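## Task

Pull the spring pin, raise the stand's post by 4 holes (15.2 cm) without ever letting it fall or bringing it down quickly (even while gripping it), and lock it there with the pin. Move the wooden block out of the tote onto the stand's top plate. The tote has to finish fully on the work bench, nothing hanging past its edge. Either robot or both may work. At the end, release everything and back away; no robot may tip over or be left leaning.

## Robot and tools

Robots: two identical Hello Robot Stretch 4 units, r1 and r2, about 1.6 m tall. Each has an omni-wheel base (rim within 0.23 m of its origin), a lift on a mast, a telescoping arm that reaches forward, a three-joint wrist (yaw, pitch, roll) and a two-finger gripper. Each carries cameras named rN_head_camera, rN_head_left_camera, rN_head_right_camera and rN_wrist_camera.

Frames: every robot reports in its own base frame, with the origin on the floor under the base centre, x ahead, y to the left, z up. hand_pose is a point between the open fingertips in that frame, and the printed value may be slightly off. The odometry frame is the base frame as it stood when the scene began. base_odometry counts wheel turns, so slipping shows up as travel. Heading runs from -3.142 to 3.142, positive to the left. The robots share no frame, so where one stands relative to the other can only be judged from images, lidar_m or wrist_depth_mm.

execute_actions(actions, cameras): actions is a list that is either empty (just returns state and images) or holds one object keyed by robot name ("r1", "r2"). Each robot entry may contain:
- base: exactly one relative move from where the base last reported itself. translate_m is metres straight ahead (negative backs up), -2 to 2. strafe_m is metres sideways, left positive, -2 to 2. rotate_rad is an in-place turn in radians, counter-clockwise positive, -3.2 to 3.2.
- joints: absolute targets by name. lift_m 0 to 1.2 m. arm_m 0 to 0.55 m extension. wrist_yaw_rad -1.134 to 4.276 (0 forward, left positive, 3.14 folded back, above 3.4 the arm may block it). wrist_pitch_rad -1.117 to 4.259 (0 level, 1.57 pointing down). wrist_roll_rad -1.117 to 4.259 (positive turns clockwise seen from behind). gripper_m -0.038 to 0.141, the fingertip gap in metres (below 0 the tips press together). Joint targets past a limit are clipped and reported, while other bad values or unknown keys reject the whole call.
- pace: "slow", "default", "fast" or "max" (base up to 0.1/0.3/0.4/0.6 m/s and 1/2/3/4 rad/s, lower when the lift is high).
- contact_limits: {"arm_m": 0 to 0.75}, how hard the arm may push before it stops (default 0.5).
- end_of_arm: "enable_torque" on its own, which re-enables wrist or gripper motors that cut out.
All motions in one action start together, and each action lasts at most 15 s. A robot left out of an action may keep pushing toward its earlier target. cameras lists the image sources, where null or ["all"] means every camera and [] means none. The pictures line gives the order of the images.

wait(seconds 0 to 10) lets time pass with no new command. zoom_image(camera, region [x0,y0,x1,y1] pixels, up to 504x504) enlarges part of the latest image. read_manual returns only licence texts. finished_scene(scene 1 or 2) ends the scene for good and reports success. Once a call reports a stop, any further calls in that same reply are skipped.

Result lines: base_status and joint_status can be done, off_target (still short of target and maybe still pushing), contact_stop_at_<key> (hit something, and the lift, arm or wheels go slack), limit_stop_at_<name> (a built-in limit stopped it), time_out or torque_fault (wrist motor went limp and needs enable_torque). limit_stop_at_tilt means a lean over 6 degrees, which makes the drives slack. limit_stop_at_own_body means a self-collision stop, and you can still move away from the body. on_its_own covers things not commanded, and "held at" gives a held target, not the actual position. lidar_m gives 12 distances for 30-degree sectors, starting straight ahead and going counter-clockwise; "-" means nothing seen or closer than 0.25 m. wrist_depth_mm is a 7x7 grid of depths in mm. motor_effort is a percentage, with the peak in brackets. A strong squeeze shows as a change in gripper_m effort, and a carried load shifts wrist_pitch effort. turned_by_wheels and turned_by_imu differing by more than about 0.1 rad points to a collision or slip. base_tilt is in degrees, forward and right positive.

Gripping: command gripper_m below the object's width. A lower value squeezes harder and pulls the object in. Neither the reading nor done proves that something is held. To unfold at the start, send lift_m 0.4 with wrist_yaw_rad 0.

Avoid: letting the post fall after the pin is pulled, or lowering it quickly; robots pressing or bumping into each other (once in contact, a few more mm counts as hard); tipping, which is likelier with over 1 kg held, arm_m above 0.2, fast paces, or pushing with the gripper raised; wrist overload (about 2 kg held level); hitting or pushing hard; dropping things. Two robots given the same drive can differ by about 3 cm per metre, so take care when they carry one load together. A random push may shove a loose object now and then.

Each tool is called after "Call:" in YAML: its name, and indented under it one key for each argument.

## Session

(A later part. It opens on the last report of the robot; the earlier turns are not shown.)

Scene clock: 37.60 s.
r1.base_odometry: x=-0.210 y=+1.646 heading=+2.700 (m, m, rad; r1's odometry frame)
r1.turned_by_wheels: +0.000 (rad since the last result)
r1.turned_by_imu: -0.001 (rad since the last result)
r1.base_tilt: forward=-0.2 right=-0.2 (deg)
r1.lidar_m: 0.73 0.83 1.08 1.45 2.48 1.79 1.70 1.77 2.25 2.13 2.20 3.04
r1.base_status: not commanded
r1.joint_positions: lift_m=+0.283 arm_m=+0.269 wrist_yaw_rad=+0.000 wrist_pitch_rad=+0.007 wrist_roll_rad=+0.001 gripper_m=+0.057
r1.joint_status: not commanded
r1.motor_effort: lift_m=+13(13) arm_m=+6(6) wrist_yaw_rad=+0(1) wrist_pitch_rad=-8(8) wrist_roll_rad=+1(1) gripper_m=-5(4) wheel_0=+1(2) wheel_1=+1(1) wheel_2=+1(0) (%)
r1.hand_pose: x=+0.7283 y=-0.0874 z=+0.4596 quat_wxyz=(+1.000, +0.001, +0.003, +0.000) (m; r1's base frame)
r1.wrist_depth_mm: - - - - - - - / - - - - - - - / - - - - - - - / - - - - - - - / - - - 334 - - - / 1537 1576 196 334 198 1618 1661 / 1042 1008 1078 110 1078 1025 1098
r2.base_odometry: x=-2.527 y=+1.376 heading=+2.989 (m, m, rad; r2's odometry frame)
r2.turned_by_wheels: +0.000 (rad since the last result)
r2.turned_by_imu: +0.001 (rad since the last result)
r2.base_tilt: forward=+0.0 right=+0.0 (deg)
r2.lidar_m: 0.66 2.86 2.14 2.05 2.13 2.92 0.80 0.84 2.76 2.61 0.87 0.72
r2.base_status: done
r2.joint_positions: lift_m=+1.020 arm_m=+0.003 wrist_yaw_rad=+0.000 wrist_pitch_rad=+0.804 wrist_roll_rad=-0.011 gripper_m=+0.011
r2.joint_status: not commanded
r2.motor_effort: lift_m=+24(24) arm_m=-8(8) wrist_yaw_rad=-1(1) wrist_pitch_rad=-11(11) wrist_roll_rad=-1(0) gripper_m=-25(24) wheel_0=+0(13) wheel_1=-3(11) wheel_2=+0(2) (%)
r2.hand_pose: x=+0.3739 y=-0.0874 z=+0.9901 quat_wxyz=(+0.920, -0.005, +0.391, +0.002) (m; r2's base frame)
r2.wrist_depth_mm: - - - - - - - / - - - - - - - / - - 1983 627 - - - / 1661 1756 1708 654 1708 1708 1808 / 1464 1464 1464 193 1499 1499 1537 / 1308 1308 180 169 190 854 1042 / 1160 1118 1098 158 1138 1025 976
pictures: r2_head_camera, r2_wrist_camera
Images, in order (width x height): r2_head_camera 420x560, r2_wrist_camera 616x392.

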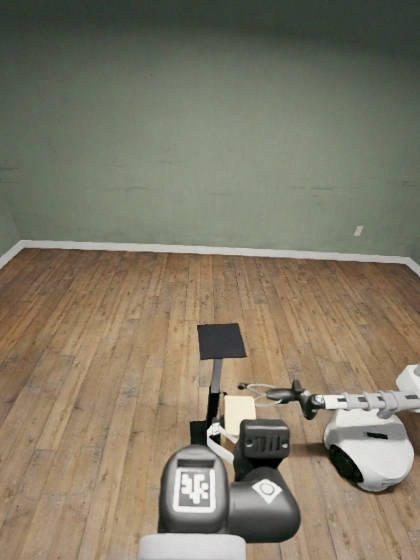

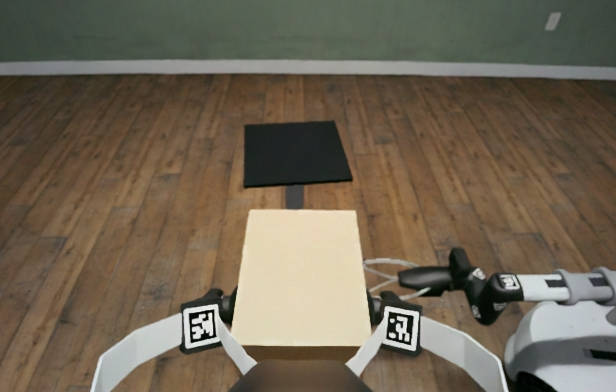

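Call:
execute_actions:
  actions:
    - {"r2":{"base":{"strafe_m":0.012},"joints":{"arm_m":0.36}},"r1":{"joints":{"wrist_pitch_rad":-0.5,"arm_m":0.15}}}
  cameras: ["r2_wrist_camera","r1_wrist_camera"]

Scene clock: 39.93 s.
r1.base_odometry: x=-0.210 y=+1.646 heading=+2.700 (m, m, rad; r1's odometry frame)
r1.turned_by_wheels: +0.000 (rad since the last result)
r1.turned_by_imu: +0.000 (rad since the last result)
r1.base_tilt: forward=-0.2 right=-0.3 (deg)
r1.lidar_m: 0.76 0.91 1.08 1.49 2.49 1.78 1.69 1.78 2.23 2.13 2.23 3.00
r1.base_status: not commanded
r1.joint_positions: lift_m=+0.283 arm_m=+0.151 wrist_yaw_rad=+0.000 wrist_pitch_rad=-0.498 wrist_roll_rad=+0.001 gripper_m=+0.057
r1.joint_status: all done
r1.motor_effort: lift_m=+13(13) arm_m=-6(6) wrist_yaw_rad=+1(0) wrist_pitch_rad=-7(12) wrist_roll_rad=-1(1) gripper_m=-4(3) wheel_0=+1(1) wheel_1=+1(1) wheel_2=+1(1) (%)
r1.hand_pose: x=+0.5754 y=-0.0874 z=+0.5993 quat_wxyz=(+0.969, +0.001, -0.246, +0.000) (m; r1's base frame)
r1.wrist_depth_mm: 866 1118 842 - - - - / - - - 750 - - - / - - - 627 - - - / - - - 580 - - - / - - - - - - - / - - 197 - 198 - - / - - - 110 - - -
r2.base_odometry: x=-2.529 y=+1.364 heading=+2.989 (m, m, rad; r2's odometry frame)
r2.turned_by_wheels: +0.000 (rad since the last result)
r2.turned_by_imu: +0.000 (rad since the last result)
r2.base_tilt: forward=+0.2 right=+0.0 (deg)
r2.lidar_m: 0.62 2.86 2.12 2.02 2.16 2.92 0.77 0.83 2.73 2.64 0.85 0.76
r2.base_status: done
r2.joint_positions: lift_m=+1.020 arm_m=+0.359 wrist_yaw_rad=+0.000 wrist_pitch_rad=+0.804 wrist_roll_rad=-0.011 gripper_m=+0.011
r2.joint_status: all done
r2.motor_effort: lift_m=+24(24) arm_m=+8(9) wrist_yaw_rad=-1(1) wrist_pitch_rad=-10(12) wrist_roll_rad=+0(0) gripper_m=-25(25) wheel_0=-3(7) wheel_1=+1(10) wheel_2=+0(0) (%)
r2.hand_pose: x=+0.7297 y=-0.0874 z=+0.9902 quat_wxyz=(+0.920, -0.005, +0.391, +0.002) (m; r2's base frame)
r2.wrist_depth_mm: - - - - - - - / - - - - - - - / - - - - - - - / 1708 1708 1708 1708 1756 1756 1756 / 1430 1464 1430 193 1464 1499 1537 / 1281 1281 180 169 191 1336 1336 / 1160 1098 342 157 349 1138 1205
pictures: r1_wrist_camera, r2_wrist_camera
Images, in order (width x height): r1_wrist_camera 616x392, r2_wrist_camera 616x392.

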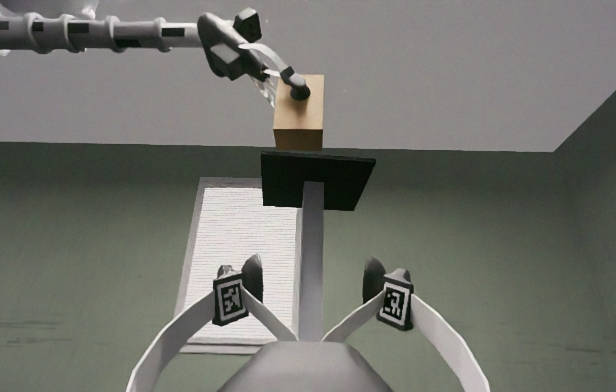

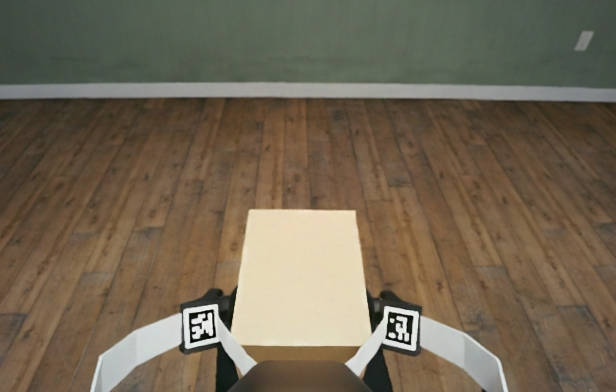

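Call:
execute_actions:
  actions:
    - {"r2":{"joints":{"arm_m":0.385,"lift_m":0.96}}}
  cameras: []

Call:
execute_actions:
  actions:
    - {"r2":{"joints":{"lift_m":0.94},"pace":"slow"}}
  cameras: ["r1_head_camera"]

Scene clock: 41.30 s.
r1.base_odometry: x=-0.210 y=+1.646 heading=+2.700 (m, m, rad; r1's odometry frame)
r1.turned_by_wheels: +0.000 (rad since the last result)
r1.turned_by_imu: +0.000 (rad since the last result)
r1.base_tilt: forward=-0.1 right=-0.2 (deg)
r1.lidar_m: 0.74 0.92 1.03 1.47 2.46 1.77 1.70 1.76 2.25 2.14 2.21 2.99
r1.base_status: not commanded
r1.joint_positions: lift_m=+0.283 arm_m=+0.151 wrist_yaw_rad=+0.000 wrist_pitch_rad=-0.498 wrist_roll_rad=+0.001 gripper_m=+0.057
r1.joint_status: not commanded
r1.motor_effort: lift_m=+13(13) arm_m=-6(6) wrist_yaw_rad=+1(1) wrist_pitch_rad=-7(7) wrist_roll_rad=+1(1) gripper_m=-2(4) wheel_0=+1(2) wheel_1=+1(1) wheel_2=+0(0) (%)
r1.hand_pose: x=+0.5754 y=-0.0874 z=+0.5993 quat_wxyz=(+0.969, +0.001, -0.246, +0.000) (m; r1's base frame)
r1.wrist_depth_mm: 1078 - - - - - - / - - 842 - - - - / - - - 597 - - - / - - - 574 - - - / - - - - - - - / - - 196 - 198 - - / - - - 110 - - -
r2.base_odometry: x=-2.529 y=+1.364 heading=+2.989 (m, m, rad; r2's odometry frame)
r2.turned_by_wheels: +0.000 (rad since the last result)
r2.turned_by_imu: +0.000 (rad since the last result)
r2.base_tilt: forward=+0.1 right=-0.1 (deg)
r2.lidar_m: 0.62 2.87 2.10 2.02 2.12 2.90 0.77 0.82 2.77 2.65 0.90 0.76
r2.base_status: not commanded
r2.joint_positions: lift_m=+0.960 arm_m=+0.384 wrist_yaw_rad=+0.000 wrist_pitch_rad=+0.804 wrist_roll_rad=-0.011 gripper_m=+0.011
r2.joint_status: all done
r2.motor_effort: lift_m=+16(22) arm_m=+8(7) wrist_yaw_rad=-1(1) wrist_pitch_rad=-12(11) wrist_roll_rad=+0(1) gripper_m=-24(24) wheel_0=-3(3) wheel_1=+1(1) wheel_2=+0(0) (%)
r2.hand_pose: x=+0.7547 y=-0.0874 z=+0.9308 quat_wxyz=(+0.920, -0.005, +0.391, +0.002) (m; r2's base frame)
r2.wrist_depth_mm: - - - - - - - / - - - - - - - / 1921 1921 1921 1983 1983 1921 - / 1576 1618 1618 1661 1661 1661 1708 / 1397 1397 1366 192 1430 1430 1430 / 1229 1255 179 169 191 1255 1255 / 1078 1060 279 157 285 1060 1160
pictures: none
No camera images: the call's "cameras" was empty. Leave "cameras" out to get every camera's image.

Scene clock: 42.23 s.
r1.base_odometry: x=-0.210 y=+1.646 heading=+2.700 (m, m, rad; r1's odometry frame)
r1.turned_by_wheels: +0.000 (rad since the last result)
r1.turned_by_imu: +0.000 (rad since the last result)
r1.base_tilt: forward=-0.2 right=-0.2 (deg)
r1.lidar_m: 0.75 0.92 1.06 1.48 2.50 1.79 1.70 1.78 2.26 2.12 2.21 3.00
r1.base_status: not commanded
r1.joint_positions: lift_m=+0.283 arm_m=+0.151 wrist_yaw_rad=+0.000 wrist_pitch_rad=-0.498 wrist_roll_rad=+0.001 gripper_m=+0.057
r1.joint_status: not commanded
r1.motor_effort: lift_m=+13(13) arm_m=-6(6) wrist_yaw_rad=+1(0) wrist_pitch_rad=-7(7) wrist_roll_rad=+0(2) gripper_m=-1(4) wheel_0=+2(2) wheel_1=+1(1) wheel_2=+0(0) (%)
r1.hand_pose: x=+0.5754 y=-0.0874 z=+0.5993 quat_wxyz=(+0.969, +0.001, -0.246, +0.000) (m; r1's base frame)
r1.wrist_depth_mm: 1098 - - - - - - / - - 723 - - - - / - - - 585 - - - / - - - 574 - - - / - - - - - - - / - - 196 - 198 - - / - - - 110 - - -
r2.base_odometry: x=-2.529 y=+1.364 heading=+2.989 (m, m, rad; r2's odometry frame)
r2.turned_by_wheels: +0.000 (rad since the last result)
r2.turned_by_imu: +0.000 (rad since the last result)
r2.base_tilt: forward=+0.0 right=+0.0 (deg)
r2.lidar_m: 0.63 2.88 2.11 2.03 2.15 2.86 0.81 0.84 2.77 2.65 0.89 0.77
r2.base_status: not commanded
r2.joint_positions: lift_m=+0.940 arm_m=+0.384 wrist_yaw_rad=+0.000 wrist_pitch_rad=+0.804 wrist_roll_rad=-0.011 gripper_m=+0.011
r2.joint_status: all done
r2.motor_effort: lift_m=+16(16) arm_m=+8(8) wrist_yaw_rad=-1(0) wrist_pitch_rad=-12(10) wrist_roll_rad=+0(0) gripper_m=-23(24) wheel_0=-2(3) wheel_1=+1(1) wheel_2=+0(0) (%)
r2.hand_pose: x=+0.7547 y=-0.0874 z=+0.9108 quat_wxyz=(+0.920, -0.005, +0.391, +0.002) (m; r2's base frame)
r2.wrist_depth_mm: - - - - - - - / - - - - - - - / 1808 1921 1921 1921 1983 1921 1983 / 1576 1576 1618 1618 1618 1618 1618 / 1366 1366 1336 193 1397 1430 1430 / 1182 1205 180 169 191 1229 1255 / 1078 1025 262 157 266 1042 1118
pictures: r1_head_camera
Images, in order (width x height): r1_head_camera 420x560.

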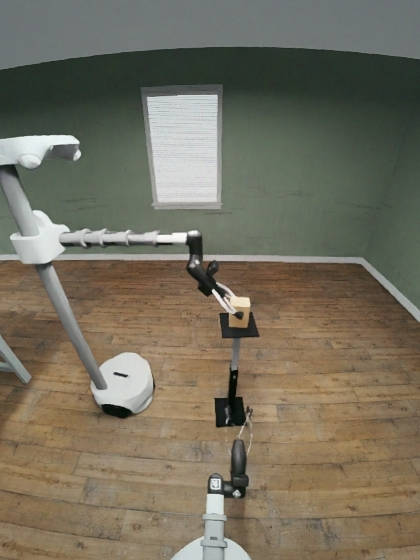

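Call:
execute_actions:
  actions:
    - {"r2":{"joints":{"gripper_m":0.1}},"r1":{"joints":{"wrist_pitch_rad":0}}}
  cameras: []

Call:
execute_actions:
  actions:
    - {"r2":{"joints":{"arm_m":0.12}},"r1":{"joints":{"arm_m":0.3}}}
  cameras: []

Call:
execute_actions:
  actions:
    - {"r2":{"joints":{"lift_m":0.5,"wrist_pitch_rad":0.3},"pace":"fast"}}
  cameras: ["r2_wrist_camera","r1_wrist_camera"]

Scene clock: 44.20 s.
r1.base_odometry: x=-0.210 y=+1.646 heading=+2.700 (m, m, rad; r1's odometry frame)
r1.turned_by_wheels: +0.000 (rad since the last result)
r1.turned_by_imu: +0.000 (rad since the last result)
r1.base_tilt: forward=-0.2 right=-0.2 (deg)
r1.lidar_m: 0.75 0.90 1.07 1.48 2.46 1.80 1.68 1.79 2.23 2.14 2.20 2.99
r1.base_status: not commanded
r1.joint_positions: lift_m=+0.283 arm_m=+0.151 wrist_yaw_rad=+0.000 wrist_pitch_rad=+0.002 wrist_roll_rad=+0.001 gripper_m=+0.057
r1.joint_status: all done
r1.motor_effort: lift_m=+13(13) arm_m=-6(6) wrist_yaw_rad=+1(1) wrist_pitch_rad=-7(7) wrist_roll_rad=+0(1) gripper_m=-5(5) wheel_0=+1(2) wheel_1=+1(1) wheel_2=+1(1) (%)
r1.hand_pose: x=+0.6104 y=-0.0874 z=+0.4610 quat_wxyz=(+1.000, +0.001, +0.001, +0.000) (m; r1's base frame)
r1.wrist_depth_mm: - - - - - - - / - - - - - - - / - - - - - - - / - - - - - - - / - - - - - - - / 1537 1537 197 449 199 1618 1661 / 1078 1025 1098 110 1118 1042 1118
r2.base_odometry: x=-2.529 y=+1.364 heading=+2.989 (m, m, rad; r2's odometry frame)
r2.turned_by_wheels: +0.000 (rad since the last result)
r2.turned_by_imu: +0.000 (rad since the last result)
r2.base_tilt: forward=+0.0 right=-0.1 (deg)
r2.lidar_m: 0.63 2.86 2.12 1.99 2.13 2.91 0.77 0.84 2.79 2.65 0.89 0.75
r2.base_status: not commanded
r2.joint_positions: lift_m=+0.940 arm_m=+0.384 wrist_yaw_rad=+0.000 wrist_pitch_rad=+0.802 wrist_roll_rad=-0.011 gripper_m=+0.100
r2.joint_status: all done
r2.motor_effort: lift_m=+16(15) arm_m=+8(7) wrist_yaw_rad=+0(0) wrist_pitch_rad=-6(12) wrist_roll_rad=+0(0) gripper_m=-2(23) wheel_0=-3(3) wheel_1=+1(1) wheel_2=+0(0) (%)
r2.hand_pose: x=+0.7551 y=-0.0875 z=+0.9113 quat_wxyz=(+0.921, -0.005, +0.390, +0.002) (m; r2's base frame)
r2.wrist_depth_mm: - - - - - - - / - - - - - - - / 1863 1863 1863 1863 1983 1983 - / 1576 1576 1618 1618 1618 1618 1661 / 1366 1397 1397 200 1397 1397 1430 / 1182 1205 189 176 198 1229 1255 / 1078 1060 271 148 276 1060 1118
pictures: none
No camera images: the call's "cameras" was empty. Leave "cameras" out to get every camera's image.

Scene clock: 46.10 s.
r1.base_odometry: x=-0.210 y=+1.646 heading=+2.700 (m, m, rad; r1's odometry frame)
r1.turned_by_wheels: +0.000 (rad since the last result)
r1.turned_by_imu: +0.000 (rad since the last result)
r1.base_tilt: forward=-0.2 right=-0.2 (deg)
r1.lidar_m: 0.75 0.83 1.09 1.51 2.48 1.76 1.70 1.77 2.25 2.12 2.20 3.00
r1.base_status: not commanded
r1.joint_positions: lift_m=+0.283 arm_m=+0.299 wrist_yaw_rad=+0.000 wrist_pitch_rad=+0.002 wrist_roll_rad=+0.001 gripper_m=+0.057
r1.joint_status: all done
r1.motor_effort: lift_m=+13(13) arm_m=+6(5) wrist_yaw_rad=+1(1) wrist_pitch_rad=-7(8) wrist_roll_rad=+1(1) gripper_m=-4(2) wheel_0=+2(1) wheel_1=+1(1) wheel_2=+0(1) (%)
r1.hand_pose: x=+0.7583 y=-0.0874 z=+0.4609 quat_wxyz=(+1.000, +0.001, +0.001, +0.000) (m; r1's base frame)
r1.wrist_depth_mm: - - - - - - - / - - - - - - - / - - - - - - - / - - - - - - - / - - - 304 - - - / 1618 1618 196 303 198 1618 1618 / 1078 1025 1078 110 1098 1042 1138
r2.base_odometry: x=-2.529 y=+1.364 heading=+2.989 (m, m, rad; r2's odometry frame)
r2.turned_by_wheels: +0.000 (rad since the last result)
r2.turned_by_imu: +0.000 (rad since the last result)
r2.base_tilt: forward=+0.1 right=+0.0 (deg)
r2.lidar_m: 0.64 2.84 2.10 2.01 2.13 2.89 0.80 0.83 2.76 2.64 0.90 0.74
r2.base_status: not commanded
r2.joint_positions: lift_m=+0.940 arm_m=+0.121 wrist_yaw_rad=+0.000 wrist_pitch_rad=+0.802 wrist_roll_rad=-0.011 gripper_m=+0.100
r2.joint_status: all done
r2.motor_effort: lift_m=+16(16) arm_m=-8(8) wrist_yaw_rad=-1(1) wrist_pitch_rad=-5(6) wrist_roll_rad=-1(0) gripper_m=-2(3) wheel_0=-3(3) wheel_1=+1(1) wheel_2=+0(0) (%)
r2.hand_pose: x=+0.4929 y=-0.0874 z=+0.9112 quat_wxyz=(+0.921, -0.005, +0.390, +0.002) (m; r2's base frame)
r2.wrist_depth_mm: - - - - - - - / - - - 389 - - - / 1921 1921 1808 439 1921 1983 1983 / 1576 1618 1576 436 1576 1661 1708 / 1366 1366 1397 1366 1397 1397 1430 / 1182 1205 220 1182 210 707 615 / 1098 1060 1078 148 1078 1060 931
pictures: none
No camera images: the call's "cameras" was empty. Leave "cameras" out to get every camera's image.

Scene clock: 48.30 s.
r1.base_odometry: x=-0.210 y=+1.646 heading=+2.700 (m, m, rad; r1's odometry frame)
r1.turned_by_wheels: +0.000 (rad since the last result)
r1.turned_by_imu: +0.000 (rad since the last result)
r1.base_tilt: forward=-0.2 right=-0.2 (deg)
r1.lidar_m: 0.74 0.85 1.10 1.46 2.47 1.78 1.70 1.80 2.25 2.14 2.22 2.97
r1.base_status: not commanded
r1.joint_positions: lift_m=+0.283 arm_m=+0.299 wrist_yaw_rad=+0.000 wrist_pitch_rad=+0.002 wrist_roll_rad=+0.001 gripper_m=+0.057
r1.joint_status: not commanded
r1.motor_effort: lift_m=+13(13) arm_m=+6(6) wrist_yaw_rad=+1(0) wrist_pitch_rad=-8(7) wrist_roll_rad=+1(1) gripper_m=-4(4) wheel_0=+1(1) wheel_1=+1(1) wheel_2=+0(0) (%)
r1.hand_pose: x=+0.7583 y=-0.0874 z=+0.4609 quat_wxyz=(+1.000, +0.001, +0.001, +0.000) (m; r1's base frame)
r1.wrist_depth_mm: - - - - - - - / 266 - - - - - - / - - - - - - - / - - - - - - - / - - - 304 - - - / 1537 1576 196 303 198 1661 1618 / 1078 1025 1098 110 1118 1042 1138
r2.base_odometry: x=-2.529 y=+1.364 heading=+2.989 (m, m, rad; r2's odometry frame)
r2.turned_by_wheels: +0.000 (rad since the last result)
r2.turned_by_imu: +0.000 (rad since the last result)
r2.base_tilt: forward=+0.0 right=-0.1 (deg)
r2.lidar_m: 0.64 2.88 2.12 2.02 2.13 2.89 0.79 0.84 2.76 2.64 0.88 0.72
r2.base_status: not commanded
r2.joint_positions: lift_m=+0.500 arm_m=+0.121 wrist_yaw_rad=+0.000 wrist_pitch_rad=+0.303 wrist_roll_rad=-0.011 gripper_m=+0.100
r2.joint_status: all done
r2.motor_effort: lift_m=+15(15) arm_m=-8(8) wrist_yaw_rad=+0(0) wrist_pitch_rad=-9(13) wrist_roll_rad=+0(0) gripper_m=-4(2) wheel_0=-3(3) wheel_1=+1(1) wheel_2=+0(0) (%)
r2.hand_pose: x=+0.5677 y=-0.0874 z=+0.5925 quat_wxyz=(+0.989, -0.005, +0.151, +0.001) (m; r2's base frame)
r2.wrist_depth_mm: - - - - - - - / - - - - - - - / - - - - - - - / - - - - - - - / 1708 1756 1863 1708 1808 1808 1863 / 1281 1281 220 421 209 484 424 / 1008 976 991 148 976 960 1008
pictures: r1_wrist_camera, r2_wrist_camera
Images, in order (width x height): r1_wrist_camera 616x392, r2_wrist_camera 616x392.

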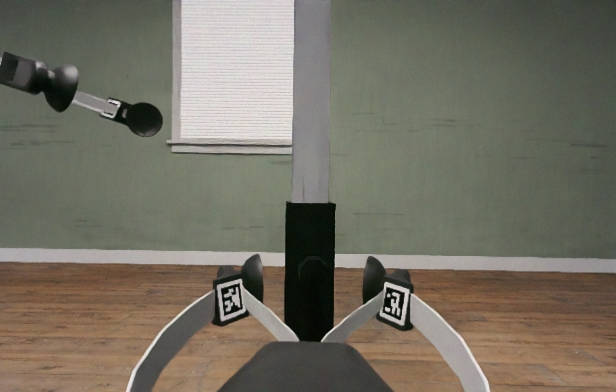

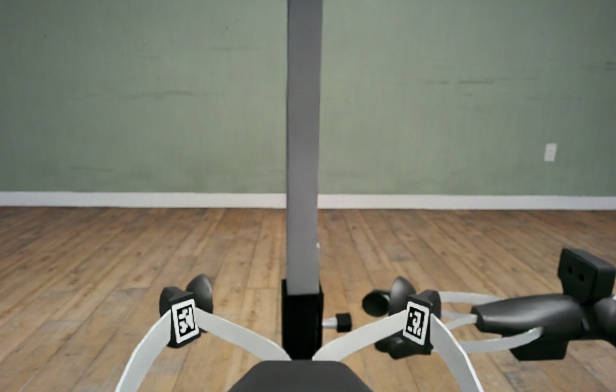

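Call:
execute_actions:
  actions:
    - {"r1":{"joints":{"arm_m":0.338},"pace":"slow"},"r2":{"joints":{"wrist_pitch_rad":0.45,"lift_m":0.56}}}
  cameras: []

Call:
execute_actions:
  actions:
    - {"r1":{"joints":{"gripper_m":-0.01}}}
  cameras: ["r2_wrist_camera","r1_wrist_camera"]

Call:
execute_actions:
  actions:
    - {"r2":{"joints":{"wrist_pitch_rad":0,"lift_m":0.5,"arm_m":0.295}}}
  cameras: ["r2_wrist_camera","r1_head_camera"]

Scene clock: 50.13 s.
r1.base_odometry: x=-0.210 y=+1.646 heading=+2.700 (m, m, rad; r1's odometry frame)
r1.turned_by_wheels: +0.000 (rad since the last result)
r1.turned_by_imu: +0.000 (rad since the last result)
r1.base_tilt: forward=-0.2 right=-0.2 (deg)
r1.lidar_m: 0.75 0.84 1.08 1.47 2.47 1.77 1.68 1.76 2.24 2.12 2.21 2.99
r1.base_status: not commanded
r1.joint_positions: lift_m=+0.283 arm_m=+0.337 wrist_yaw_rad=+0.000 wrist_pitch_rad=+0.002 wrist_roll_rad=+0.001 gripper_m=+0.057
r1.joint_status: all done
r1.motor_effort: lift_m=+13(13) arm_m=+6(6) wrist_yaw_rad=+0(0) wrist_pitch_rad=-7(7) wrist_roll_rad=+1(0) gripper_m=-3(3) wheel_0=+2(1) wheel_1=+1(1) wheel_2=+0(1) (%)
r1.hand_pose: x=+0.7963 y=-0.0874 z=+0.4609 quat_wxyz=(+1.000, +0.001, +0.001, +0.000) (m; r1's base frame)
r1.wrist_depth_mm: - - - - - - - / - - - - - - - / - - - - - - - / - - - 272 - - - / - - - 265 - - - / 1537 1537 196 264 198 1618 1708 / 1060 1025 1078 110 1098 1060 1118
r2.base_odometry: x=-2.529 y=+1.364 heading=+2.989 (m, m, rad; r2's odometry frame)
r2.turned_by_wheels: +0.000 (rad since the last result)
r2.turned_by_imu: +0.000 (rad since the last result)
r2.base_tilt: forward=+0.1 right=+0.0 (deg)
r2.lidar_m: 0.63 2.86 2.12 2.02 2.17 2.92 0.80 0.82 2.76 2.64 0.87 0.69
r2.base_status: not commanded
r2.joint_positions: lift_m=+0.560 arm_m=+0.121 wrist_yaw_rad=+0.000 wrist_pitch_rad=+0.452 wrist_roll_rad=-0.011 gripper_m=+0.100
r2.joint_status: all done
r2.motor_effort: lift_m=+24(24) arm_m=-8(8) wrist_yaw_rad=-1(1) wrist_pitch_rad=-5(5) wrist_roll_rad=+0(0) gripper_m=-2(1) wheel_0=-3(3) wheel_1=+1(1) wheel_2=+0(0) (%)
r2.hand_pose: x=+0.5519 y=-0.0874 z=+0.6119 quat_wxyz=(+0.975, -0.005, +0.224, +0.001) (m; r2's base frame)
r2.wrist_depth_mm: - - - - - - - / - - - - - - - / - - - - - - - / 1863 1921 1921 1808 1921 1983 - / 1397 1397 1397 1366 1464 1430 1366 / 1098 1118 220 462 209 452 452 / 917 891 891 148 917 946 946
pictures: none
No camera images: the call's "cameras" was empty. Leave "cameras" out to get every camera's image.

Scene clock: 51.57 s.
r1.base_odometry: x=-0.211 y=+1.646 heading=+2.700 (m, m, rad; r1's odometry frame)
r1.turned_by_wheels: +0.000 (rad since the last result)
r1.turned_by_imu: +0.000 (rad since the last result)
r1.base_tilt: forward=-0.2 right=-0.2 (deg)
r1.lidar_m: 0.76 0.82 1.08 1.48 2.46 1.76 1.69 1.75 2.24 2.13 2.21 2.99
r1.base_status: not commanded
r1.joint_positions: lift_m=+0.283 arm_m=+0.337 wrist_yaw_rad=+0.002 wrist_pitch_rad=+0.002 wrist_roll_rad=+0.001 gripper_m=-0.009
r1.joint_status: all done
r1.motor_effort: lift_m=+13(13) arm_m=+3(6) wrist_yaw_rad=-6(6) wrist_pitch_rad=-8(7) wrist_roll_rad=+2(2) gripper_m=-19(20) wheel_0=+1(2) wheel_1=+1(1) wheel_2=+2(2) (%)
r1.hand_pose: x=+0.7971 y=-0.0867 z=+0.4609 quat_wxyz=(+1.000, +0.001, +0.001, +0.001) (m; r1's base frame)
r1.wrist_depth_mm: - - - 270 - - - / - - - - - - - / - - - - - - - / - - - 272 - - - / - - - 264 - - - / 1537 1576 186 229 187 1661 1661 / 1078 991 1078 110 1098 976 1118
r2.base_odometry: x=-2.529 y=+1.364 heading=+2.989 (m, m, rad; r2's odometry frame)
r2.turned_by_wheels: +0.000 (rad since the last result)
r2.turned_by_imu: +0.000 (rad since the last result)
r2.base_tilt: forward=+0.0 right=+0.0 (deg)
r2.lidar_m: 0.62 2.87 2.11 2.03 2.12 2.93 0.81 0.83 2.79 2.65 0.87 0.70
r2.base_status: not commanded
r2.joint_positions: lift_m=+0.560 arm_m=+0.121 wrist_yaw_rad=+0.000 wrist_pitch_rad=+0.452 wrist_roll_rad=-0.011 gripper_m=+0.100
r2.joint_status: not commanded
r2.motor_effort: lift_m=+24(24) arm_m=-8(8) wrist_yaw_rad=-1(0) wrist_pitch_rad=-6(5) wrist_roll_rad=+0(1) gripper_m=-1(1) wheel_0=-4(3) wheel_1=+1(1) wheel_2=+0(0) (%)
r2.hand_pose: x=+0.5519 y=-0.0874 z=+0.6119 quat_wxyz=(+0.975, -0.005, +0.224, +0.001) (m; r2's base frame)
r2.wrist_depth_mm: - - - - - - - / - - - - - - - / - - - - - - - / 1863 1863 1921 1808 1983 1983 - / 1397 1397 1430 1366 1430 1464 1397 / 1098 1098 220 473 209 455 452 / 931 878 904 148 904 946 946
pictures: r1_wrist_camera, r2_wrist_camera
Images, in order (width x height): r1_wrist_camera 616x392, r2_wrist_camera 616x392.

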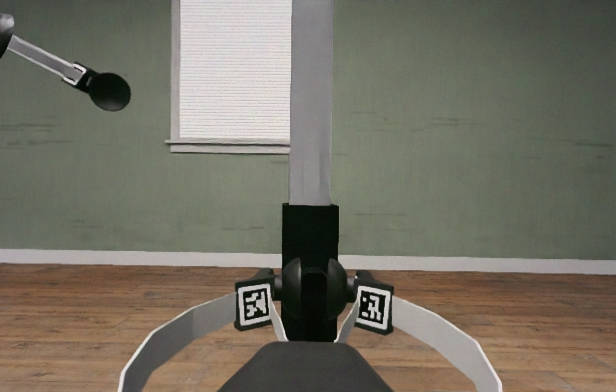

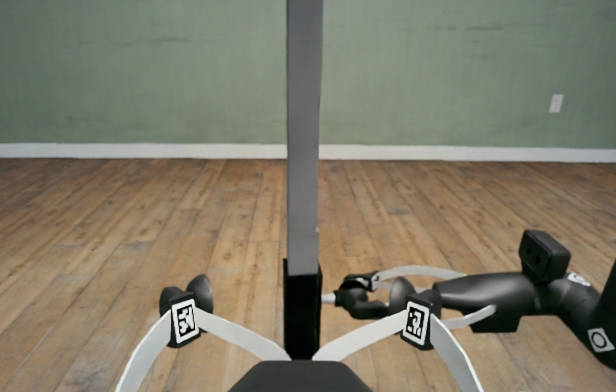

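Scene clock: 53.17 s.
r1.base_odometry: x=-0.211 y=+1.646 heading=+2.700 (m, m, rad; r1's odometry frame)
r1.turned_by_wheels: +0.000 (rad since the last result)
r1.turned_by_imu: +0.000 (rad since the last result)
r1.base_tilt: forward=-0.2 right=-0.2 (deg)
r1.lidar_m: 0.76 0.85 1.08 1.49 2.48 1.78 1.69 1.77 2.26 2.14 2.21 2.99
r1.base_status: not commanded
r1.joint_positions: lift_m=+0.283 arm_m=+0.337 wrist_yaw_rad=+0.002 wrist_pitch_rad=+0.002 wrist_roll_rad=+0.001 gripper_m=-0.009
r1.joint_status: not commanded
r1.motor_effort: lift_m=+13(13) arm_m=+3(3) wrist_yaw_rad=-6(6) wrist_pitch_rad=-7(7) wrist_roll_rad=+0(1) gripper_m=-22(17) wheel_0=+1(1) wheel_1=+1(1) wheel_2=+3(2) (%)
r1.hand_pose: x=+0.7971 y=-0.0867 z=+0.4609 quat_wxyz=(+1.000, +0.001, +0.001, +0.001) (m; r1's base frame)
r1.wrist_depth_mm: 277 300 - 270 - - - / - - - - - - - / - - - - - - - / - - - 271 - - - / - - - 263 - - - / 1537 1537 185 228 186 1661 1661 / 1078 976 1098 110 1098 991 1118
r2.base_odometry: x=-2.529 y=+1.364 heading=+2.989 (m, m, rad; r2's odometry frame)
r2.turned_by_wheels: +0.000 (rad since the last result)
r2.turned_by_imu: +0.000 (rad since the last result)
r2.base_tilt: forward=+0.1 right=+0.0 (deg)
r2.lidar_m: 0.63 2.87 2.12 2.03 2.15 2.90 0.80 0.82 2.77 2.63 0.89 0.74
r2.base_status: not commanded
r2.joint_positions: lift_m=+0.500 arm_m=+0.294 wrist_yaw_rad=+0.000 wrist_pitch_rad=+0.003 wrist_roll_rad=-0.011 gripper_m=+0.100
r2.joint_status: all done
r2.motor_effort: lift_m=+15(23) arm_m=+8(6) wrist_yaw_rad=-1(0) wrist_pitch_rad=-8(16) wrist_roll_rad=-1(0) gripper_m=-2(2) wheel_0=-3(3) wheel_1=+1(1) wheel_2=+0(0) (%)
r2.hand_pose: x=+0.7530 y=-0.0874 z=+0.6778 quat_wxyz=(+1.000, -0.006, +0.001, +0.000) (m; r2's base frame)
r2.wrist_depth_mm: - - 193 193 191 - - / - - 278 213 276 - - / - - - 211 - - - / - - - 208 - - - / - - - 208 - - - / - - 220 206 209 - - / 1756 1618 1661 148 1618 1808 1921
pictures: r1_head_camera, r2_wrist_camera
Images, in order (width x height): r1_head_camera 420x560, r2_wrist_camera 616x392.

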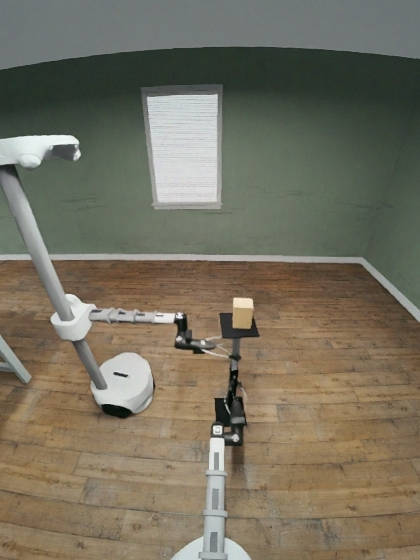

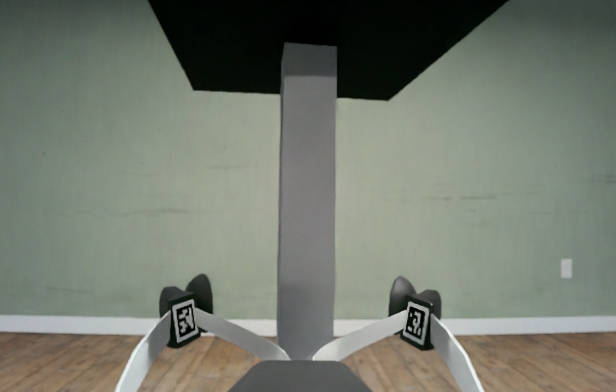

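Grip, preload, pull.

Call:
execute_actions:
  actions:
    - {"r2":{"joints":{"gripper_m":-0.03}}}
  cameras: []

Call:
execute_actions:
  actions:
    - {"r2":{"joints":{"lift_m":0.506},"pace":"slow"}}
  cameras: ["r2_wrist_camera"]

Call:
execute_actions:
  actions:
    - {"r1":{"joints":{"arm_m":0.315},"pace":"slow"}}
  cameras: ["r2_wrist_camera","r1_wrist_camera"]

Scene clock: 55.33 s.
r1.base_odometry: x=-0.211 y=+1.646 heading=+2.700 (m, m, rad; r1's odometry frame)
r1.turned_by_wheels: +0.000 (rad since the last result)
r1.turned_by_imu: +0.000 (rad since the last result)
r1.base_tilt: forward=-0.2 right=-0.2 (deg)
r1.lidar_m: 0.76 0.94 1.51 1.46 2.47 1.80 1.70 1.77 2.24 2.12 2.20 3.00
r1.base_status: not commanded
r1.joint_positions: lift_m=+0.283 arm_m=+0.337 wrist_yaw_rad=+0.002 wrist_pitch_rad=+0.002 wrist_roll_rad=+0.001 gripper_m=-0.010
r1.joint_status: not commanded
r1.motor_effort: lift_m=+13(13) arm_m=+3(3) wrist_yaw_rad=-6(6) wrist_pitch_rad=-7(8) wrist_roll_rad=+0(1) gripper_m=-21(23) wheel_0=+1(1) wheel_1=+1(1) wheel_2=+2(2) (%)
r1.hand_pose: x=+0.7971 y=-0.0867 z=+0.4609 quat_wxyz=(+1.000, +0.001, +0.001, +0.001) (m; r1's base frame)
r1.wrist_depth_mm: 277 296 - 312 - - - / - - - - - - - / - - - - - - - / - - - 273 - - - / - - - 264 - - - / 1537 1576 186 227 185 1661 1661 / 1060 976 1060 110 1098 1008 1118
r2.base_odometry: x=-2.529 y=+1.364 heading=+2.990 (m, m, rad; r2's odometry frame)
r2.turned_by_wheels: +0.001 (rad since the last result)
r2.turned_by_imu: -0.051 (rad since the last result)
r2.base_tilt: forward=+0.2 right=+0.0 (deg)
r2.lidar_m: 0.63 2.83 2.16 2.01 2.12 2.75 0.81 0.83 2.80 2.65 0.92 0.72
r2.base_status: not commanded
r2.joint_positions: lift_m=+0.500 arm_m=+0.296 wrist_yaw_rad=+0.026 wrist_pitch_rad=+0.004 wrist_roll_rad=-0.011 gripper_m=-0.029
r2.joint_status: all done
r2.on_its_own: wrist_yaw_rad is at rest, and its effort (-74) is outside its rest range (-13 to +13)
r2.motor_effort: lift_m=+15(15) arm_m=-7(8) wrist_yaw_rad=-74(74) wrist_pitch_rad=-13(15) wrist_roll_rad=+0(0) gripper_m=-36(36) wheel_0=+2(12) wheel_1=-4(5) wheel_2=+19(19) (%)
r2.hand_pose: x=+0.7577 y=-0.0800 z=+0.6773 quat_wxyz=(+1.000, -0.006, +0.002, +0.013) (m; r2's base frame)
r2.wrist_depth_mm: - - 193 191 190 - - / - - 279 198 - - - / - - - 196 - - - / - - - 195 - - - / - - - 194 - - - / - - 200 193 - - - / 1756 162 1576 190 1576 1661 1863
pictures: none
No camera images: the call's "cameras" was empty. Leave "cameras" out to get every camera's image.

Scene clock: 55.97 s.
r1.base_odometry: x=-0.211 y=+1.646 heading=+2.700 (m, m, rad; r1's odometry frame)
r1.turned_by_wheels: +0.000 (rad since the last result)
r1.turned_by_imu: +0.000 (rad since the last result)
r1.base_tilt: forward=-0.2 right=-0.2 (deg)
r1.lidar_m: 0.74 0.91 1.52 1.48 2.49 1.78 1.70 1.79 2.24 2.12 2.22 2.98
r1.base_status: not commanded
r1.joint_positions: lift_m=+0.283 arm_m=+0.337 wrist_yaw_rad=+0.002 wrist_pitch_rad=+0.002 wrist_roll_rad=+0.001 gripper_m=-0.010
r1.joint_status: not commanded
r1.motor_effort: lift_m=+13(13) arm_m=+3(3) wrist_yaw_rad=-6(6) wrist_pitch_rad=-8(7) wrist_roll_rad=+2(1) gripper_m=-20(19) wheel_0=+1(1) wheel_1=+1(1) wheel_2=+3(2) (%)
r1.hand_pose: x=+0.7971 y=-0.0867 z=+0.4609 quat_wxyz=(+1.000, +0.001, +0.001, +0.001) (m; r1's base frame)
r1.wrist_depth_mm: 282 296 - 312 - - - / - - - - - - - / - - - - - - - / - - - 272 - - - / - - - 264 - - - / 1576 1499 186 227 184 1618 1708 / 1078 1008 1098 110 1098 976 1118
r2.base_odometry: x=-2.529 y=+1.364 heading=+2.990 (m, m, rad; r2's odometry frame)
r2.turned_by_wheels: +0.000 (rad since the last result)
r2.turned_by_imu: +0.000 (rad since the last result)
r2.base_tilt: forward=+0.2 right=+0.0 (deg)
r2.lidar_m: 0.63 2.82 2.17 1.98 2.10 2.75 0.81 0.81 2.83 2.66 0.93 0.71
r2.base_status: not commanded
r2.joint_positions: lift_m=+0.505 arm_m=+0.296 wrist_yaw_rad=+0.026 wrist_pitch_rad=+0.011 wrist_roll_rad=-0.011 gripper_m=-0.029
r2.joint_status: all done
r2.on_its_own: wrist_yaw_rad is at rest, and its effort (-74) is outside its rest range (-13 to +13); wrist_pitch_rad is at rest, and its effort (-31) is outside its rest range (-23 to +23)
r2.motor_effort: lift_m=+27(29) arm_m=-6(6) wrist_yaw_rad=-74(74) wrist_pitch_rad=-31(31) wrist_roll_rad=-1(0) gripper_m=-40(36) wheel_0=+2(2) wheel_1=-4(4) wheel_2=+19(19) (%)
r2.hand_pose: x=+0.7577 y=-0.0800 z=+0.6805 quat_wxyz=(+1.000, -0.006, +0.005, +0.013) (m; r2's base frame)
r2.wrist_depth_mm: - - 191 191 189 - - / - - 282 196 - - - / - - - 195 - - - / - - - 194 - - - / - - - 193 - - - / - - 198 193 - - - / 1756 156 1537 189 1537 1618 1808
pictures: r2_wrist_camera
Images, in order (width x height): r2_wrist_camera 616x392.

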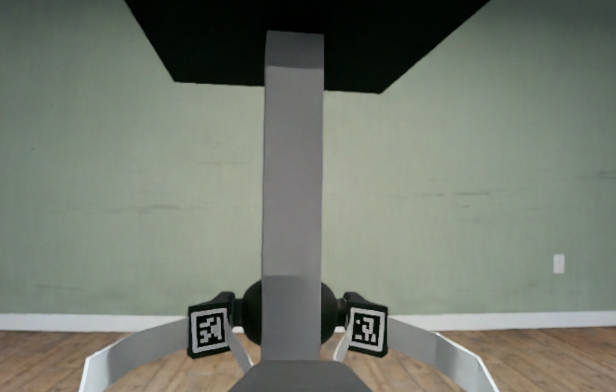

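Scene clock: 57.20 s.
r1.base_odometry: x=-0.210 y=+1.646 heading=+2.700 (m, m, rad; r1's odometry frame)
r1.turned_by_wheels: +0.000 (rad since the last result)
r1.turned_by_imu: +0.000 (rad since the last result)
r1.base_tilt: forward=-0.2 right=-0.2 (deg)
r1.lidar_m: 0.76 0.93 1.52 1.47 2.47 1.77 1.70 1.75 2.24 2.13 2.21 2.99
r1.base_status: not commanded
r1.joint_positions: lift_m=+0.283 arm_m=+0.316 wrist_yaw_rad=+0.000 wrist_pitch_rad=+0.002 wrist_roll_rad=+0.001 gripper_m=-0.010
r1.joint_status: all done
r1.motor_effort: lift_m=+13(13) arm_m=-6(11) wrist_yaw_rad=+0(12) wrist_pitch_rad=-7(7) wrist_roll_rad=+0(0) gripper_m=-12(19) wheel_0=+0(2) wheel_1=+1(2) wheel_2=+1(3) (%)
r1.hand_pose: x=+0.7755 y=-0.0873 z=+0.4609 quat_wxyz=(+1.000, +0.001, +0.001, +0.000) (m; r1's base frame)
r1.wrist_depth_mm: 298 298 - 330 - - - / - - - - - - - / - - - - - - - / - - - - - - - / - - - 286 - - - / 1537 1537 186 204 185 1618 1708 / 1060 1025 1008 110 1042 1025 1118
r2.base_odometry: x=-2.529 y=+1.364 heading=+2.990 (m, m, rad; r2's odometry frame)
r2.turned_by_wheels: +0.000 (rad since the last result)
r2.turned_by_imu: +0.000 (rad since the last result)
r2.base_tilt: forward=+0.1 right=+0.0 (deg)
r2.lidar_m: 0.62 2.81 2.16 1.99 2.09 2.73 0.80 0.85 2.84 2.66 0.92 0.73
r2.base_status: not commanded
r2.joint_positions: lift_m=+0.505 arm_m=+0.296 wrist_yaw_rad=+0.026 wrist_pitch_rad=+0.011 wrist_roll_rad=-0.011 gripper_m=-0.029
r2.joint_status: not commanded
r2.on_its_own: wrist_yaw_rad is at rest, and its effort (-74) is outside its rest range (-13 to +13); wrist_pitch_rad is at rest, and its effort (-30) is outside its rest range (-23 to +23)
r2.motor_effort: lift_m=+27(27) arm_m=-6(6) wrist_yaw_rad=-74(74) wrist_pitch_rad=-30(30) wrist_roll_rad=+0(0) gripper_m=-38(36) wheel_0=+2(2) wheel_1=-4(4) wheel_2=+19(19) (%)
r2.hand_pose: x=+0.7577 y=-0.0800 z=+0.6805 quat_wxyz=(+1.000, -0.006, +0.005, +0.013) (m; r2's base frame)
r2.wrist_depth_mm: - - 191 190 189 - - / - - 281 196 - - - / - - - 195 - - - / - - - 195 - - - / - - - 194 - - - / - - 198 192 - - - / 1756 157 1499 189 1537 1618 1808
pictures: r1_wrist_camera, r2_wrist_camera
Images, in order (width x height): r1_wrist_camera 616x392, r2_wrist_camera 616x392.

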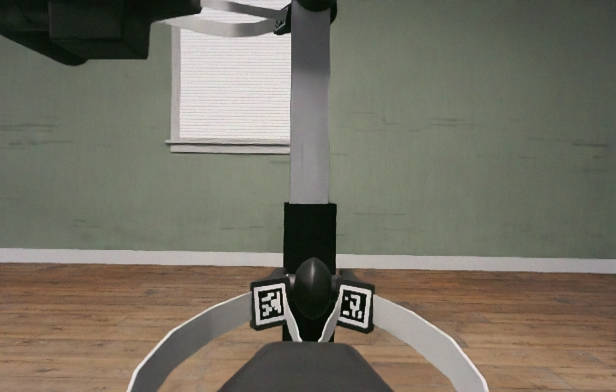

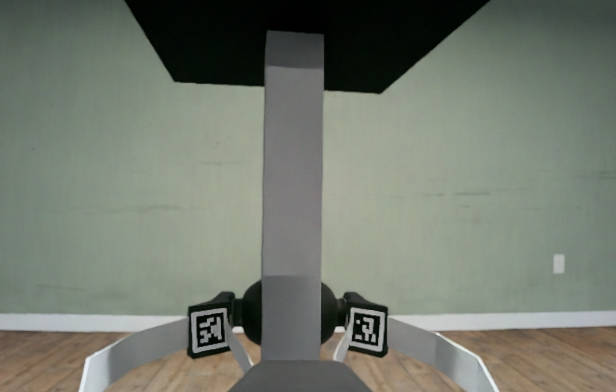

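Call:
execute_actions:
  actions:
    - {"r1":{"joints":{"gripper_m":0.045}},"r2":{"joints":{"wrist_yaw_rad":0.045,"arm_m":0.303},"pace":"slow"}}
  cameras: []

Call:
execute_actions:
  actions:
    - {"r1":{"joints":{"arm_m":0.35},"pace":"slow"}}
  cameras: []

Call:
execute_actions:
  actions:
    - {"r1":{"joints":{"gripper_m":-0.035,"arm_m":0.356},"pace":"slow"}}
  cameras: ["r1_wrist_camera"]

Call:
execute_actions:
  actions:
    - {"r1":{"joints":{"arm_m":0.338},"pace":"slow"}}
  cameras: ["r2_wrist_camera","r1_wrist_camera"]

Scene clock: 58.87 s.
r1.base_odometry: x=-0.210 y=+1.646 heading=+2.700 (m, m, rad; r1's odometry frame)
r1.turned_by_wheels: +0.000 (rad since the last result)
r1.turned_by_imu: +0.000 (rad since the last result)
r1.base_tilt: forward=-0.2 right=-0.2 (deg)
r1.lidar_m: 0.75 0.93 1.52 1.48 2.50 1.79 1.68 1.78 2.24 2.14 2.22 3.01
r1.base_status: not commanded
r1.joint_positions: lift_m=+0.283 arm_m=+0.316 wrist_yaw_rad=+0.000 wrist_pitch_rad=+0.002 wrist_roll_rad=+0.001 gripper_m=+0.045
r1.joint_status: all done
r1.motor_effort: lift_m=+13(13) arm_m=-6(6) wrist_yaw_rad=+0(0) wrist_pitch_rad=-7(7) wrist_roll_rad=+1(1) gripper_m=-3(10) wheel_0=+0(0) wheel_1=+1(1) wheel_2=+1(1) (%)
r1.hand_pose: x=+0.7755 y=-0.0873 z=+0.4609 quat_wxyz=(+1.000, +0.001, +0.001, +0.000) (m; r1's base frame)
r1.wrist_depth_mm: 296 296 - 334 - - - / - - - - - - - / - - - - - - - / - - - - - - - / - - - 287 - - - / 1537 1537 195 285 193 1618 1661 / 1078 1008 1078 110 1098 1060 1118
r2.base_odometry: x=-2.529 y=+1.364 heading=+2.990 (m, m, rad; r2's odometry frame)
r2.turned_by_wheels: -0.001 (rad since the last result)
r2.turned_by_imu: -0.001 (rad since the last result)
r2.base_tilt: forward=+0.0 right=-0.1 (deg)
r2.lidar_m: 0.63 2.83 2.16 2.01 2.10 2.74 0.79 0.83 2.83 2.66 0.88 0.72
r2.base_status: not commanded
r2.joint_positions: lift_m=+0.505 arm_m=+0.301 wrist_yaw_rad=+0.050 wrist_pitch_rad=+0.009 wrist_roll_rad=-0.011 gripper_m=-0.029
r2.joint_status: all done
r2.on_its_own: wrist_yaw_rad is at rest, and its effort (-14) is outside its rest range (-13 to +13); wrist_pitch_rad is at rest, and its effort (-26) is outside its rest range (-23 to +23)
r2.motor_effort: lift_m=+27(27) arm_m=+11(12) wrist_yaw_rad=-14(73) wrist_pitch_rad=-26(30) wrist_roll_rad=+0(1) gripper_m=-24(37) wheel_0=+3(2) wheel_1=-2(4) wheel_2=+6(19) (%)
r2.hand_pose: x=+0.7644 y=-0.0730 z=+0.6810 quat_wxyz=(+1.000, -0.006, +0.004, +0.025) (m; r2's base frame)
r2.wrist_depth_mm: - - 191 191 190 - - / - - 279 194 - - - / - - - 193 - - - / - - - 191 - - - / - - - 191 - - - / - - 199 190 - - - / 1756 164 1537 187 1576 1618 1808
pictures: none
No camera images: the call's "cameras" was empty. Leave "cameras" out to get every camera's image.

Scene clock: 60.33 s.
r1.base_odometry: x=-0.210 y=+1.646 heading=+2.700 (m, m, rad; r1's odometry frame)
r1.turned_by_wheels: +0.000 (rad since the last result)
r1.turned_by_imu: +0.000 (rad since the last result)
r1.base_tilt: forward=-0.2 right=-0.2 (deg)
r1.lidar_m: 0.75 0.93 1.50 1.47 2.47 1.77 1.70 1.77 2.25 2.13 2.19 3.01
r1.base_status: not commanded
r1.joint_positions: lift_m=+0.283 arm_m=+0.349 wrist_yaw_rad=+0.000 wrist_pitch_rad=+0.002 wrist_roll_rad=+0.001 gripper_m=+0.045
r1.joint_status: all done
r1.motor_effort: lift_m=+13(13) arm_m=+6(6) wrist_yaw_rad=+0(0) wrist_pitch_rad=-8(8) wrist_roll_rad=+2(1) gripper_m=-5(3) wheel_0=+0(0) wheel_1=+1(1) wheel_2=+1(1) (%)
r1.hand_pose: x=+0.8083 y=-0.0873 z=+0.4609 quat_wxyz=(+1.000, +0.001, +0.001, +0.000) (m; r1's base frame)
r1.wrist_depth_mm: 285 319 - 258 - - - / - - - - - - - / - - - - - - - / - - - 262 - - - / - - - 253 - - - / 1537 1576 196 251 193 1661 1618 / 1078 1008 1078 110 1098 1025 1118
r2.base_odometry: x=-2.529 y=+1.364 heading=+2.990 (m, m, rad; r2's odometry frame)
r2.turned_by_wheels: +0.000 (rad since the last result)
r2.turned_by_imu: +0.000 (rad since the last result)
r2.base_tilt: forward=+0.1 right=+0.0 (deg)
r2.lidar_m: 0.63 2.83 2.18 2.02 2.08 2.78 0.80 0.83 2.81 2.66 0.93 0.71
r2.base_status: not commanded
r2.joint_positions: lift_m=+0.505 arm_m=+0.301 wrist_yaw_rad=+0.050 wrist_pitch_rad=+0.009 wrist_roll_rad=-0.011 gripper_m=-0.029
r2.joint_status: not commanded
r2.on_its_own: wrist_yaw_rad is at rest, and its effort (-14) is outside its rest range (-13 to +13); wrist_pitch_rad is at rest, and its effort (-28) is outside its rest range (-23 to +23)
r2.motor_effort: lift_m=+27(26) arm_m=+11(11) wrist_yaw_rad=-14(15) wrist_pitch_rad=-28(27) wrist_roll_rad=+0(0) gripper_m=-21(22) wheel_0=+2(2) wheel_1=-2(2) wheel_2=+6(6) (%)
r2.hand_pose: x=+0.7644 y=-0.0730 z=+0.6810 quat_wxyz=(+1.000, -0.006, +0.004, +0.025) (m; r2's base frame)
r2.wrist_depth_mm: - - 192 191 190 - - / - - 279 194 - - - / - - - 193 - - - / - - - 191 - - - / - - - 191 - - - / - - 199 190 - - - / 1756 163 1499 186 1537 1618 1756
pictures: none
No camera images: the call's "cameras" was empty. Leave "cameras" out to get every camera's image.

Scene clock: 63.07 s.
r1.base_odometry: x=-0.211 y=+1.646 heading=+2.700 (m, m, rad; r1's odometry frame)
r1.turned_by_wheels: +0.000 (rad since the last result)
r1.turned_by_imu: +0.000 (rad since the last result)
r1.base_tilt: forward=-0.2 right=-0.2 (deg)
r1.lidar_m: 0.75 0.93 1.51 1.48 2.48 1.78 1.70 1.79 2.23 2.14 2.21 3.00
r1.base_status: not commanded
r1.joint_positions: lift_m=+0.283 arm_m=+0.356 wrist_yaw_rad=+0.007 wrist_pitch_rad=+0.003 wrist_roll_rad=+0.001 gripper_m=-0.034
r1.joint_status: all done
r1.on_its_own: wrist_yaw_rad is at rest, and its effort (-20) is outside its rest range (-13 to +13)
r1.motor_effort: lift_m=+13(13) arm_m=-2(7) wrist_yaw_rad=-20(20) wrist_pitch_rad=-9(8) wrist_roll_rad=+1(1) gripper_m=-28(28) wheel_0=-2(2) wheel_1=-1(2) wheel_2=+8(7) (%)
r1.hand_pose: x=+0.8163 y=-0.0853 z=+0.4608 quat_wxyz=(+1.000, +0.001, +0.001, +0.004) (m; r1's base frame)
r1.wrist_depth_mm: 268 - - 251 - - - / - - - 251 - - - / - - - 252 - - - / - - - 251 - - - / - - - 243 - - - / 1618 1576 181 204 183 1618 1661 / 1060 960 1060 110 1098 976 1098
r2.base_odometry: x=-2.529 y=+1.364 heading=+2.990 (m, m, rad; r2's odometry frame)
r2.turned_by_wheels: +0.000 (rad since the last result)
r2.turned_by_imu: +0.000 (rad since the last result)
r2.base_tilt: forward=+0.1 right=-0.1 (deg)
r2.lidar_m: 0.62 2.81 2.18 2.01 2.11 2.75 0.79 0.81 2.85 2.66 0.92 0.74
r2.base_status: not commanded
r2.joint_positions: lift_m=+0.505 arm_m=+0.301 wrist_yaw_rad=+0.050 wrist_pitch_rad=+0.016 wrist_roll_rad=-0.011 gripper_m=-0.029
r2.joint_status: not commanded
r2.on_its_own: wrist_yaw_rad is at rest, and its effort (-14) is outside its rest range (-13 to +13); wrist_pitch_rad is at rest, and its effort (-47) is outside its rest range (-23 to +23)
r2.motor_effort: lift_m=+27(27) arm_m=+10(11) wrist_yaw_rad=-14(14) wrist_pitch_rad=-47(48) wrist_roll_rad=+0(1) gripper_m=-21(23) wheel_0=+2(2) wheel_1=-1(2) wheel_2=+6(6) (%)
r2.hand_pose: x=+0.7645 y=-0.0730 z=+0.6790 quat_wxyz=(+1.000, -0.006, +0.008, +0.025) (m; r2's base frame)
r2.wrist_depth_mm: - - 190 190 188 - - / - - - 192 - - - / - - - 191 - - - / - - - 190 - - - / - - - 190 - - - / - - 200 190 - - - / 1661 163 1464 187 1499 1618 1756
pictures: r1_wrist_camera
Images, in order (width x height): r1_wrist_camera 616x392.

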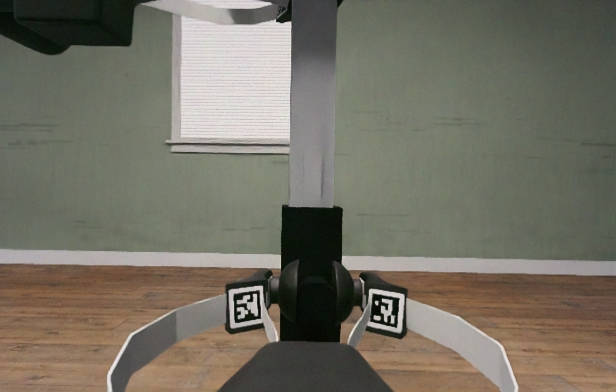

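Scene clock: 64.20 s.
r1.base_odometry: x=-0.211 y=+1.646 heading=+2.700 (m, m, rad; r1's odometry frame)
r1.turned_by_wheels: +0.000 (rad since the last result)
r1.turned_by_imu: +0.000 (rad since the last result)
r1.base_tilt: forward=-0.2 right=-0.2 (deg)
r1.lidar_m: 0.74 0.93 1.52 1.46 2.46 1.80 1.69 1.77 2.26 2.14 2.21 2.99
r1.base_status: not commanded
r1.joint_positions: lift_m=+0.283 arm_m=+0.340 wrist_yaw_rad=+0.006 wrist_pitch_rad=+0.002 wrist_roll_rad=+0.001 gripper_m=-0.034
r1.joint_status: all done
r1.on_its_own: wrist_yaw_rad is at rest, and its effort (-16) is outside its rest range (-13 to +13)
r1.motor_effort: lift_m=+13(13) arm_m=-12(15) wrist_yaw_rad=-16(22) wrist_pitch_rad=-7(8) wrist_roll_rad=+1(0) gripper_m=-29(29) wheel_0=-3(3) wheel_1=-2(2) wheel_2=+8(8) (%)
r1.hand_pose: x=+0.8000 y=-0.0858 z=+0.4610 quat_wxyz=(+1.000, +0.001, +0.001, +0.003) (m; r1's base frame)
r1.wrist_depth_mm: 274 287 - 267 - - - / - - - 267 - - - / - - - - - - - / - - - - - - - / - - - 260 - - - / 1537 1576 181 208 182 1661 1661 / 1078 960 1098 110 1098 976 1138
r2.base_odometry: x=-2.529 y=+1.364 heading=+2.990 (m, m, rad; r2's odometry frame)
r2.turned_by_wheels: +0.000 (rad since the last result)
r2.turned_by_imu: +0.000 (rad since the last result)
r2.base_tilt: forward=+0.1 right=+0.0 (deg)
r2.lidar_m: 0.64 2.84 2.17 1.99 2.10 2.76 0.80 0.83 2.84 2.66 0.92 0.71
r2.base_status: not commanded
r2.joint_positions: lift_m=+0.505 arm_m=+0.301 wrist_yaw_rad=+0.050 wrist_pitch_rad=+0.016 wrist_roll_rad=-0.011 gripper_m=-0.029
r2.joint_status: not commanded
r2.on_its_own: wrist_yaw_rad is at rest, and its effort (-14) is outside its rest range (-13 to +13); wrist_pitch_rad is at rest, and its effort (-47) is outside its rest range (-23 to +23)
r2.motor_effort: lift_m=+26(27) arm_m=+11(10) wrist_yaw_rad=-14(15) wrist_pitch_rad=-47(47) wrist_roll_rad=+0(1) gripper_m=-23(22) wheel_0=+2(2) wheel_1=-1(1) wheel_2=+6(6) (%)
r2.hand_pose: x=+0.7645 y=-0.0730 z=+0.6790 quat_wxyz=(+1.000, -0.006, +0.008, +0.025) (m; r2's base frame)
r2.wrist_depth_mm: - - 190 190 188 - - / - - - 192 - - - / - - - 191 - - - / - - - 191 - - - / - - - 190 - - - / - - 199 189 - - - / 1661 163 1464 186 1464 1576 1808
pictures: r1_wrist_camera, r2_wrist_camera
Images, in order (width x height): r1_wrist_camera 616x392, r2_wrist_camera 616x392.

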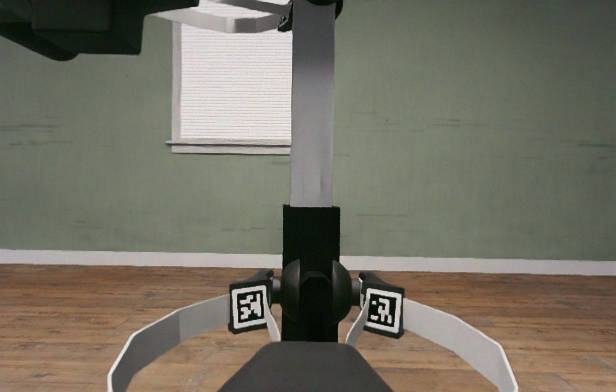

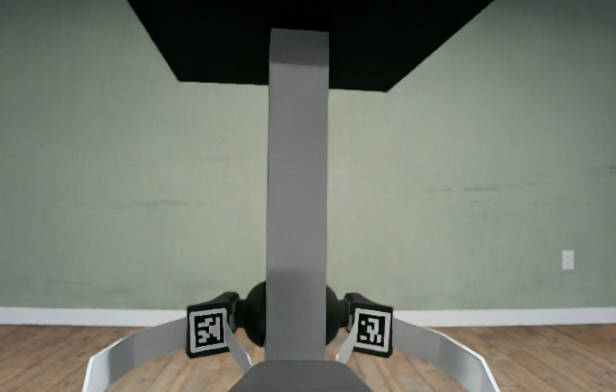

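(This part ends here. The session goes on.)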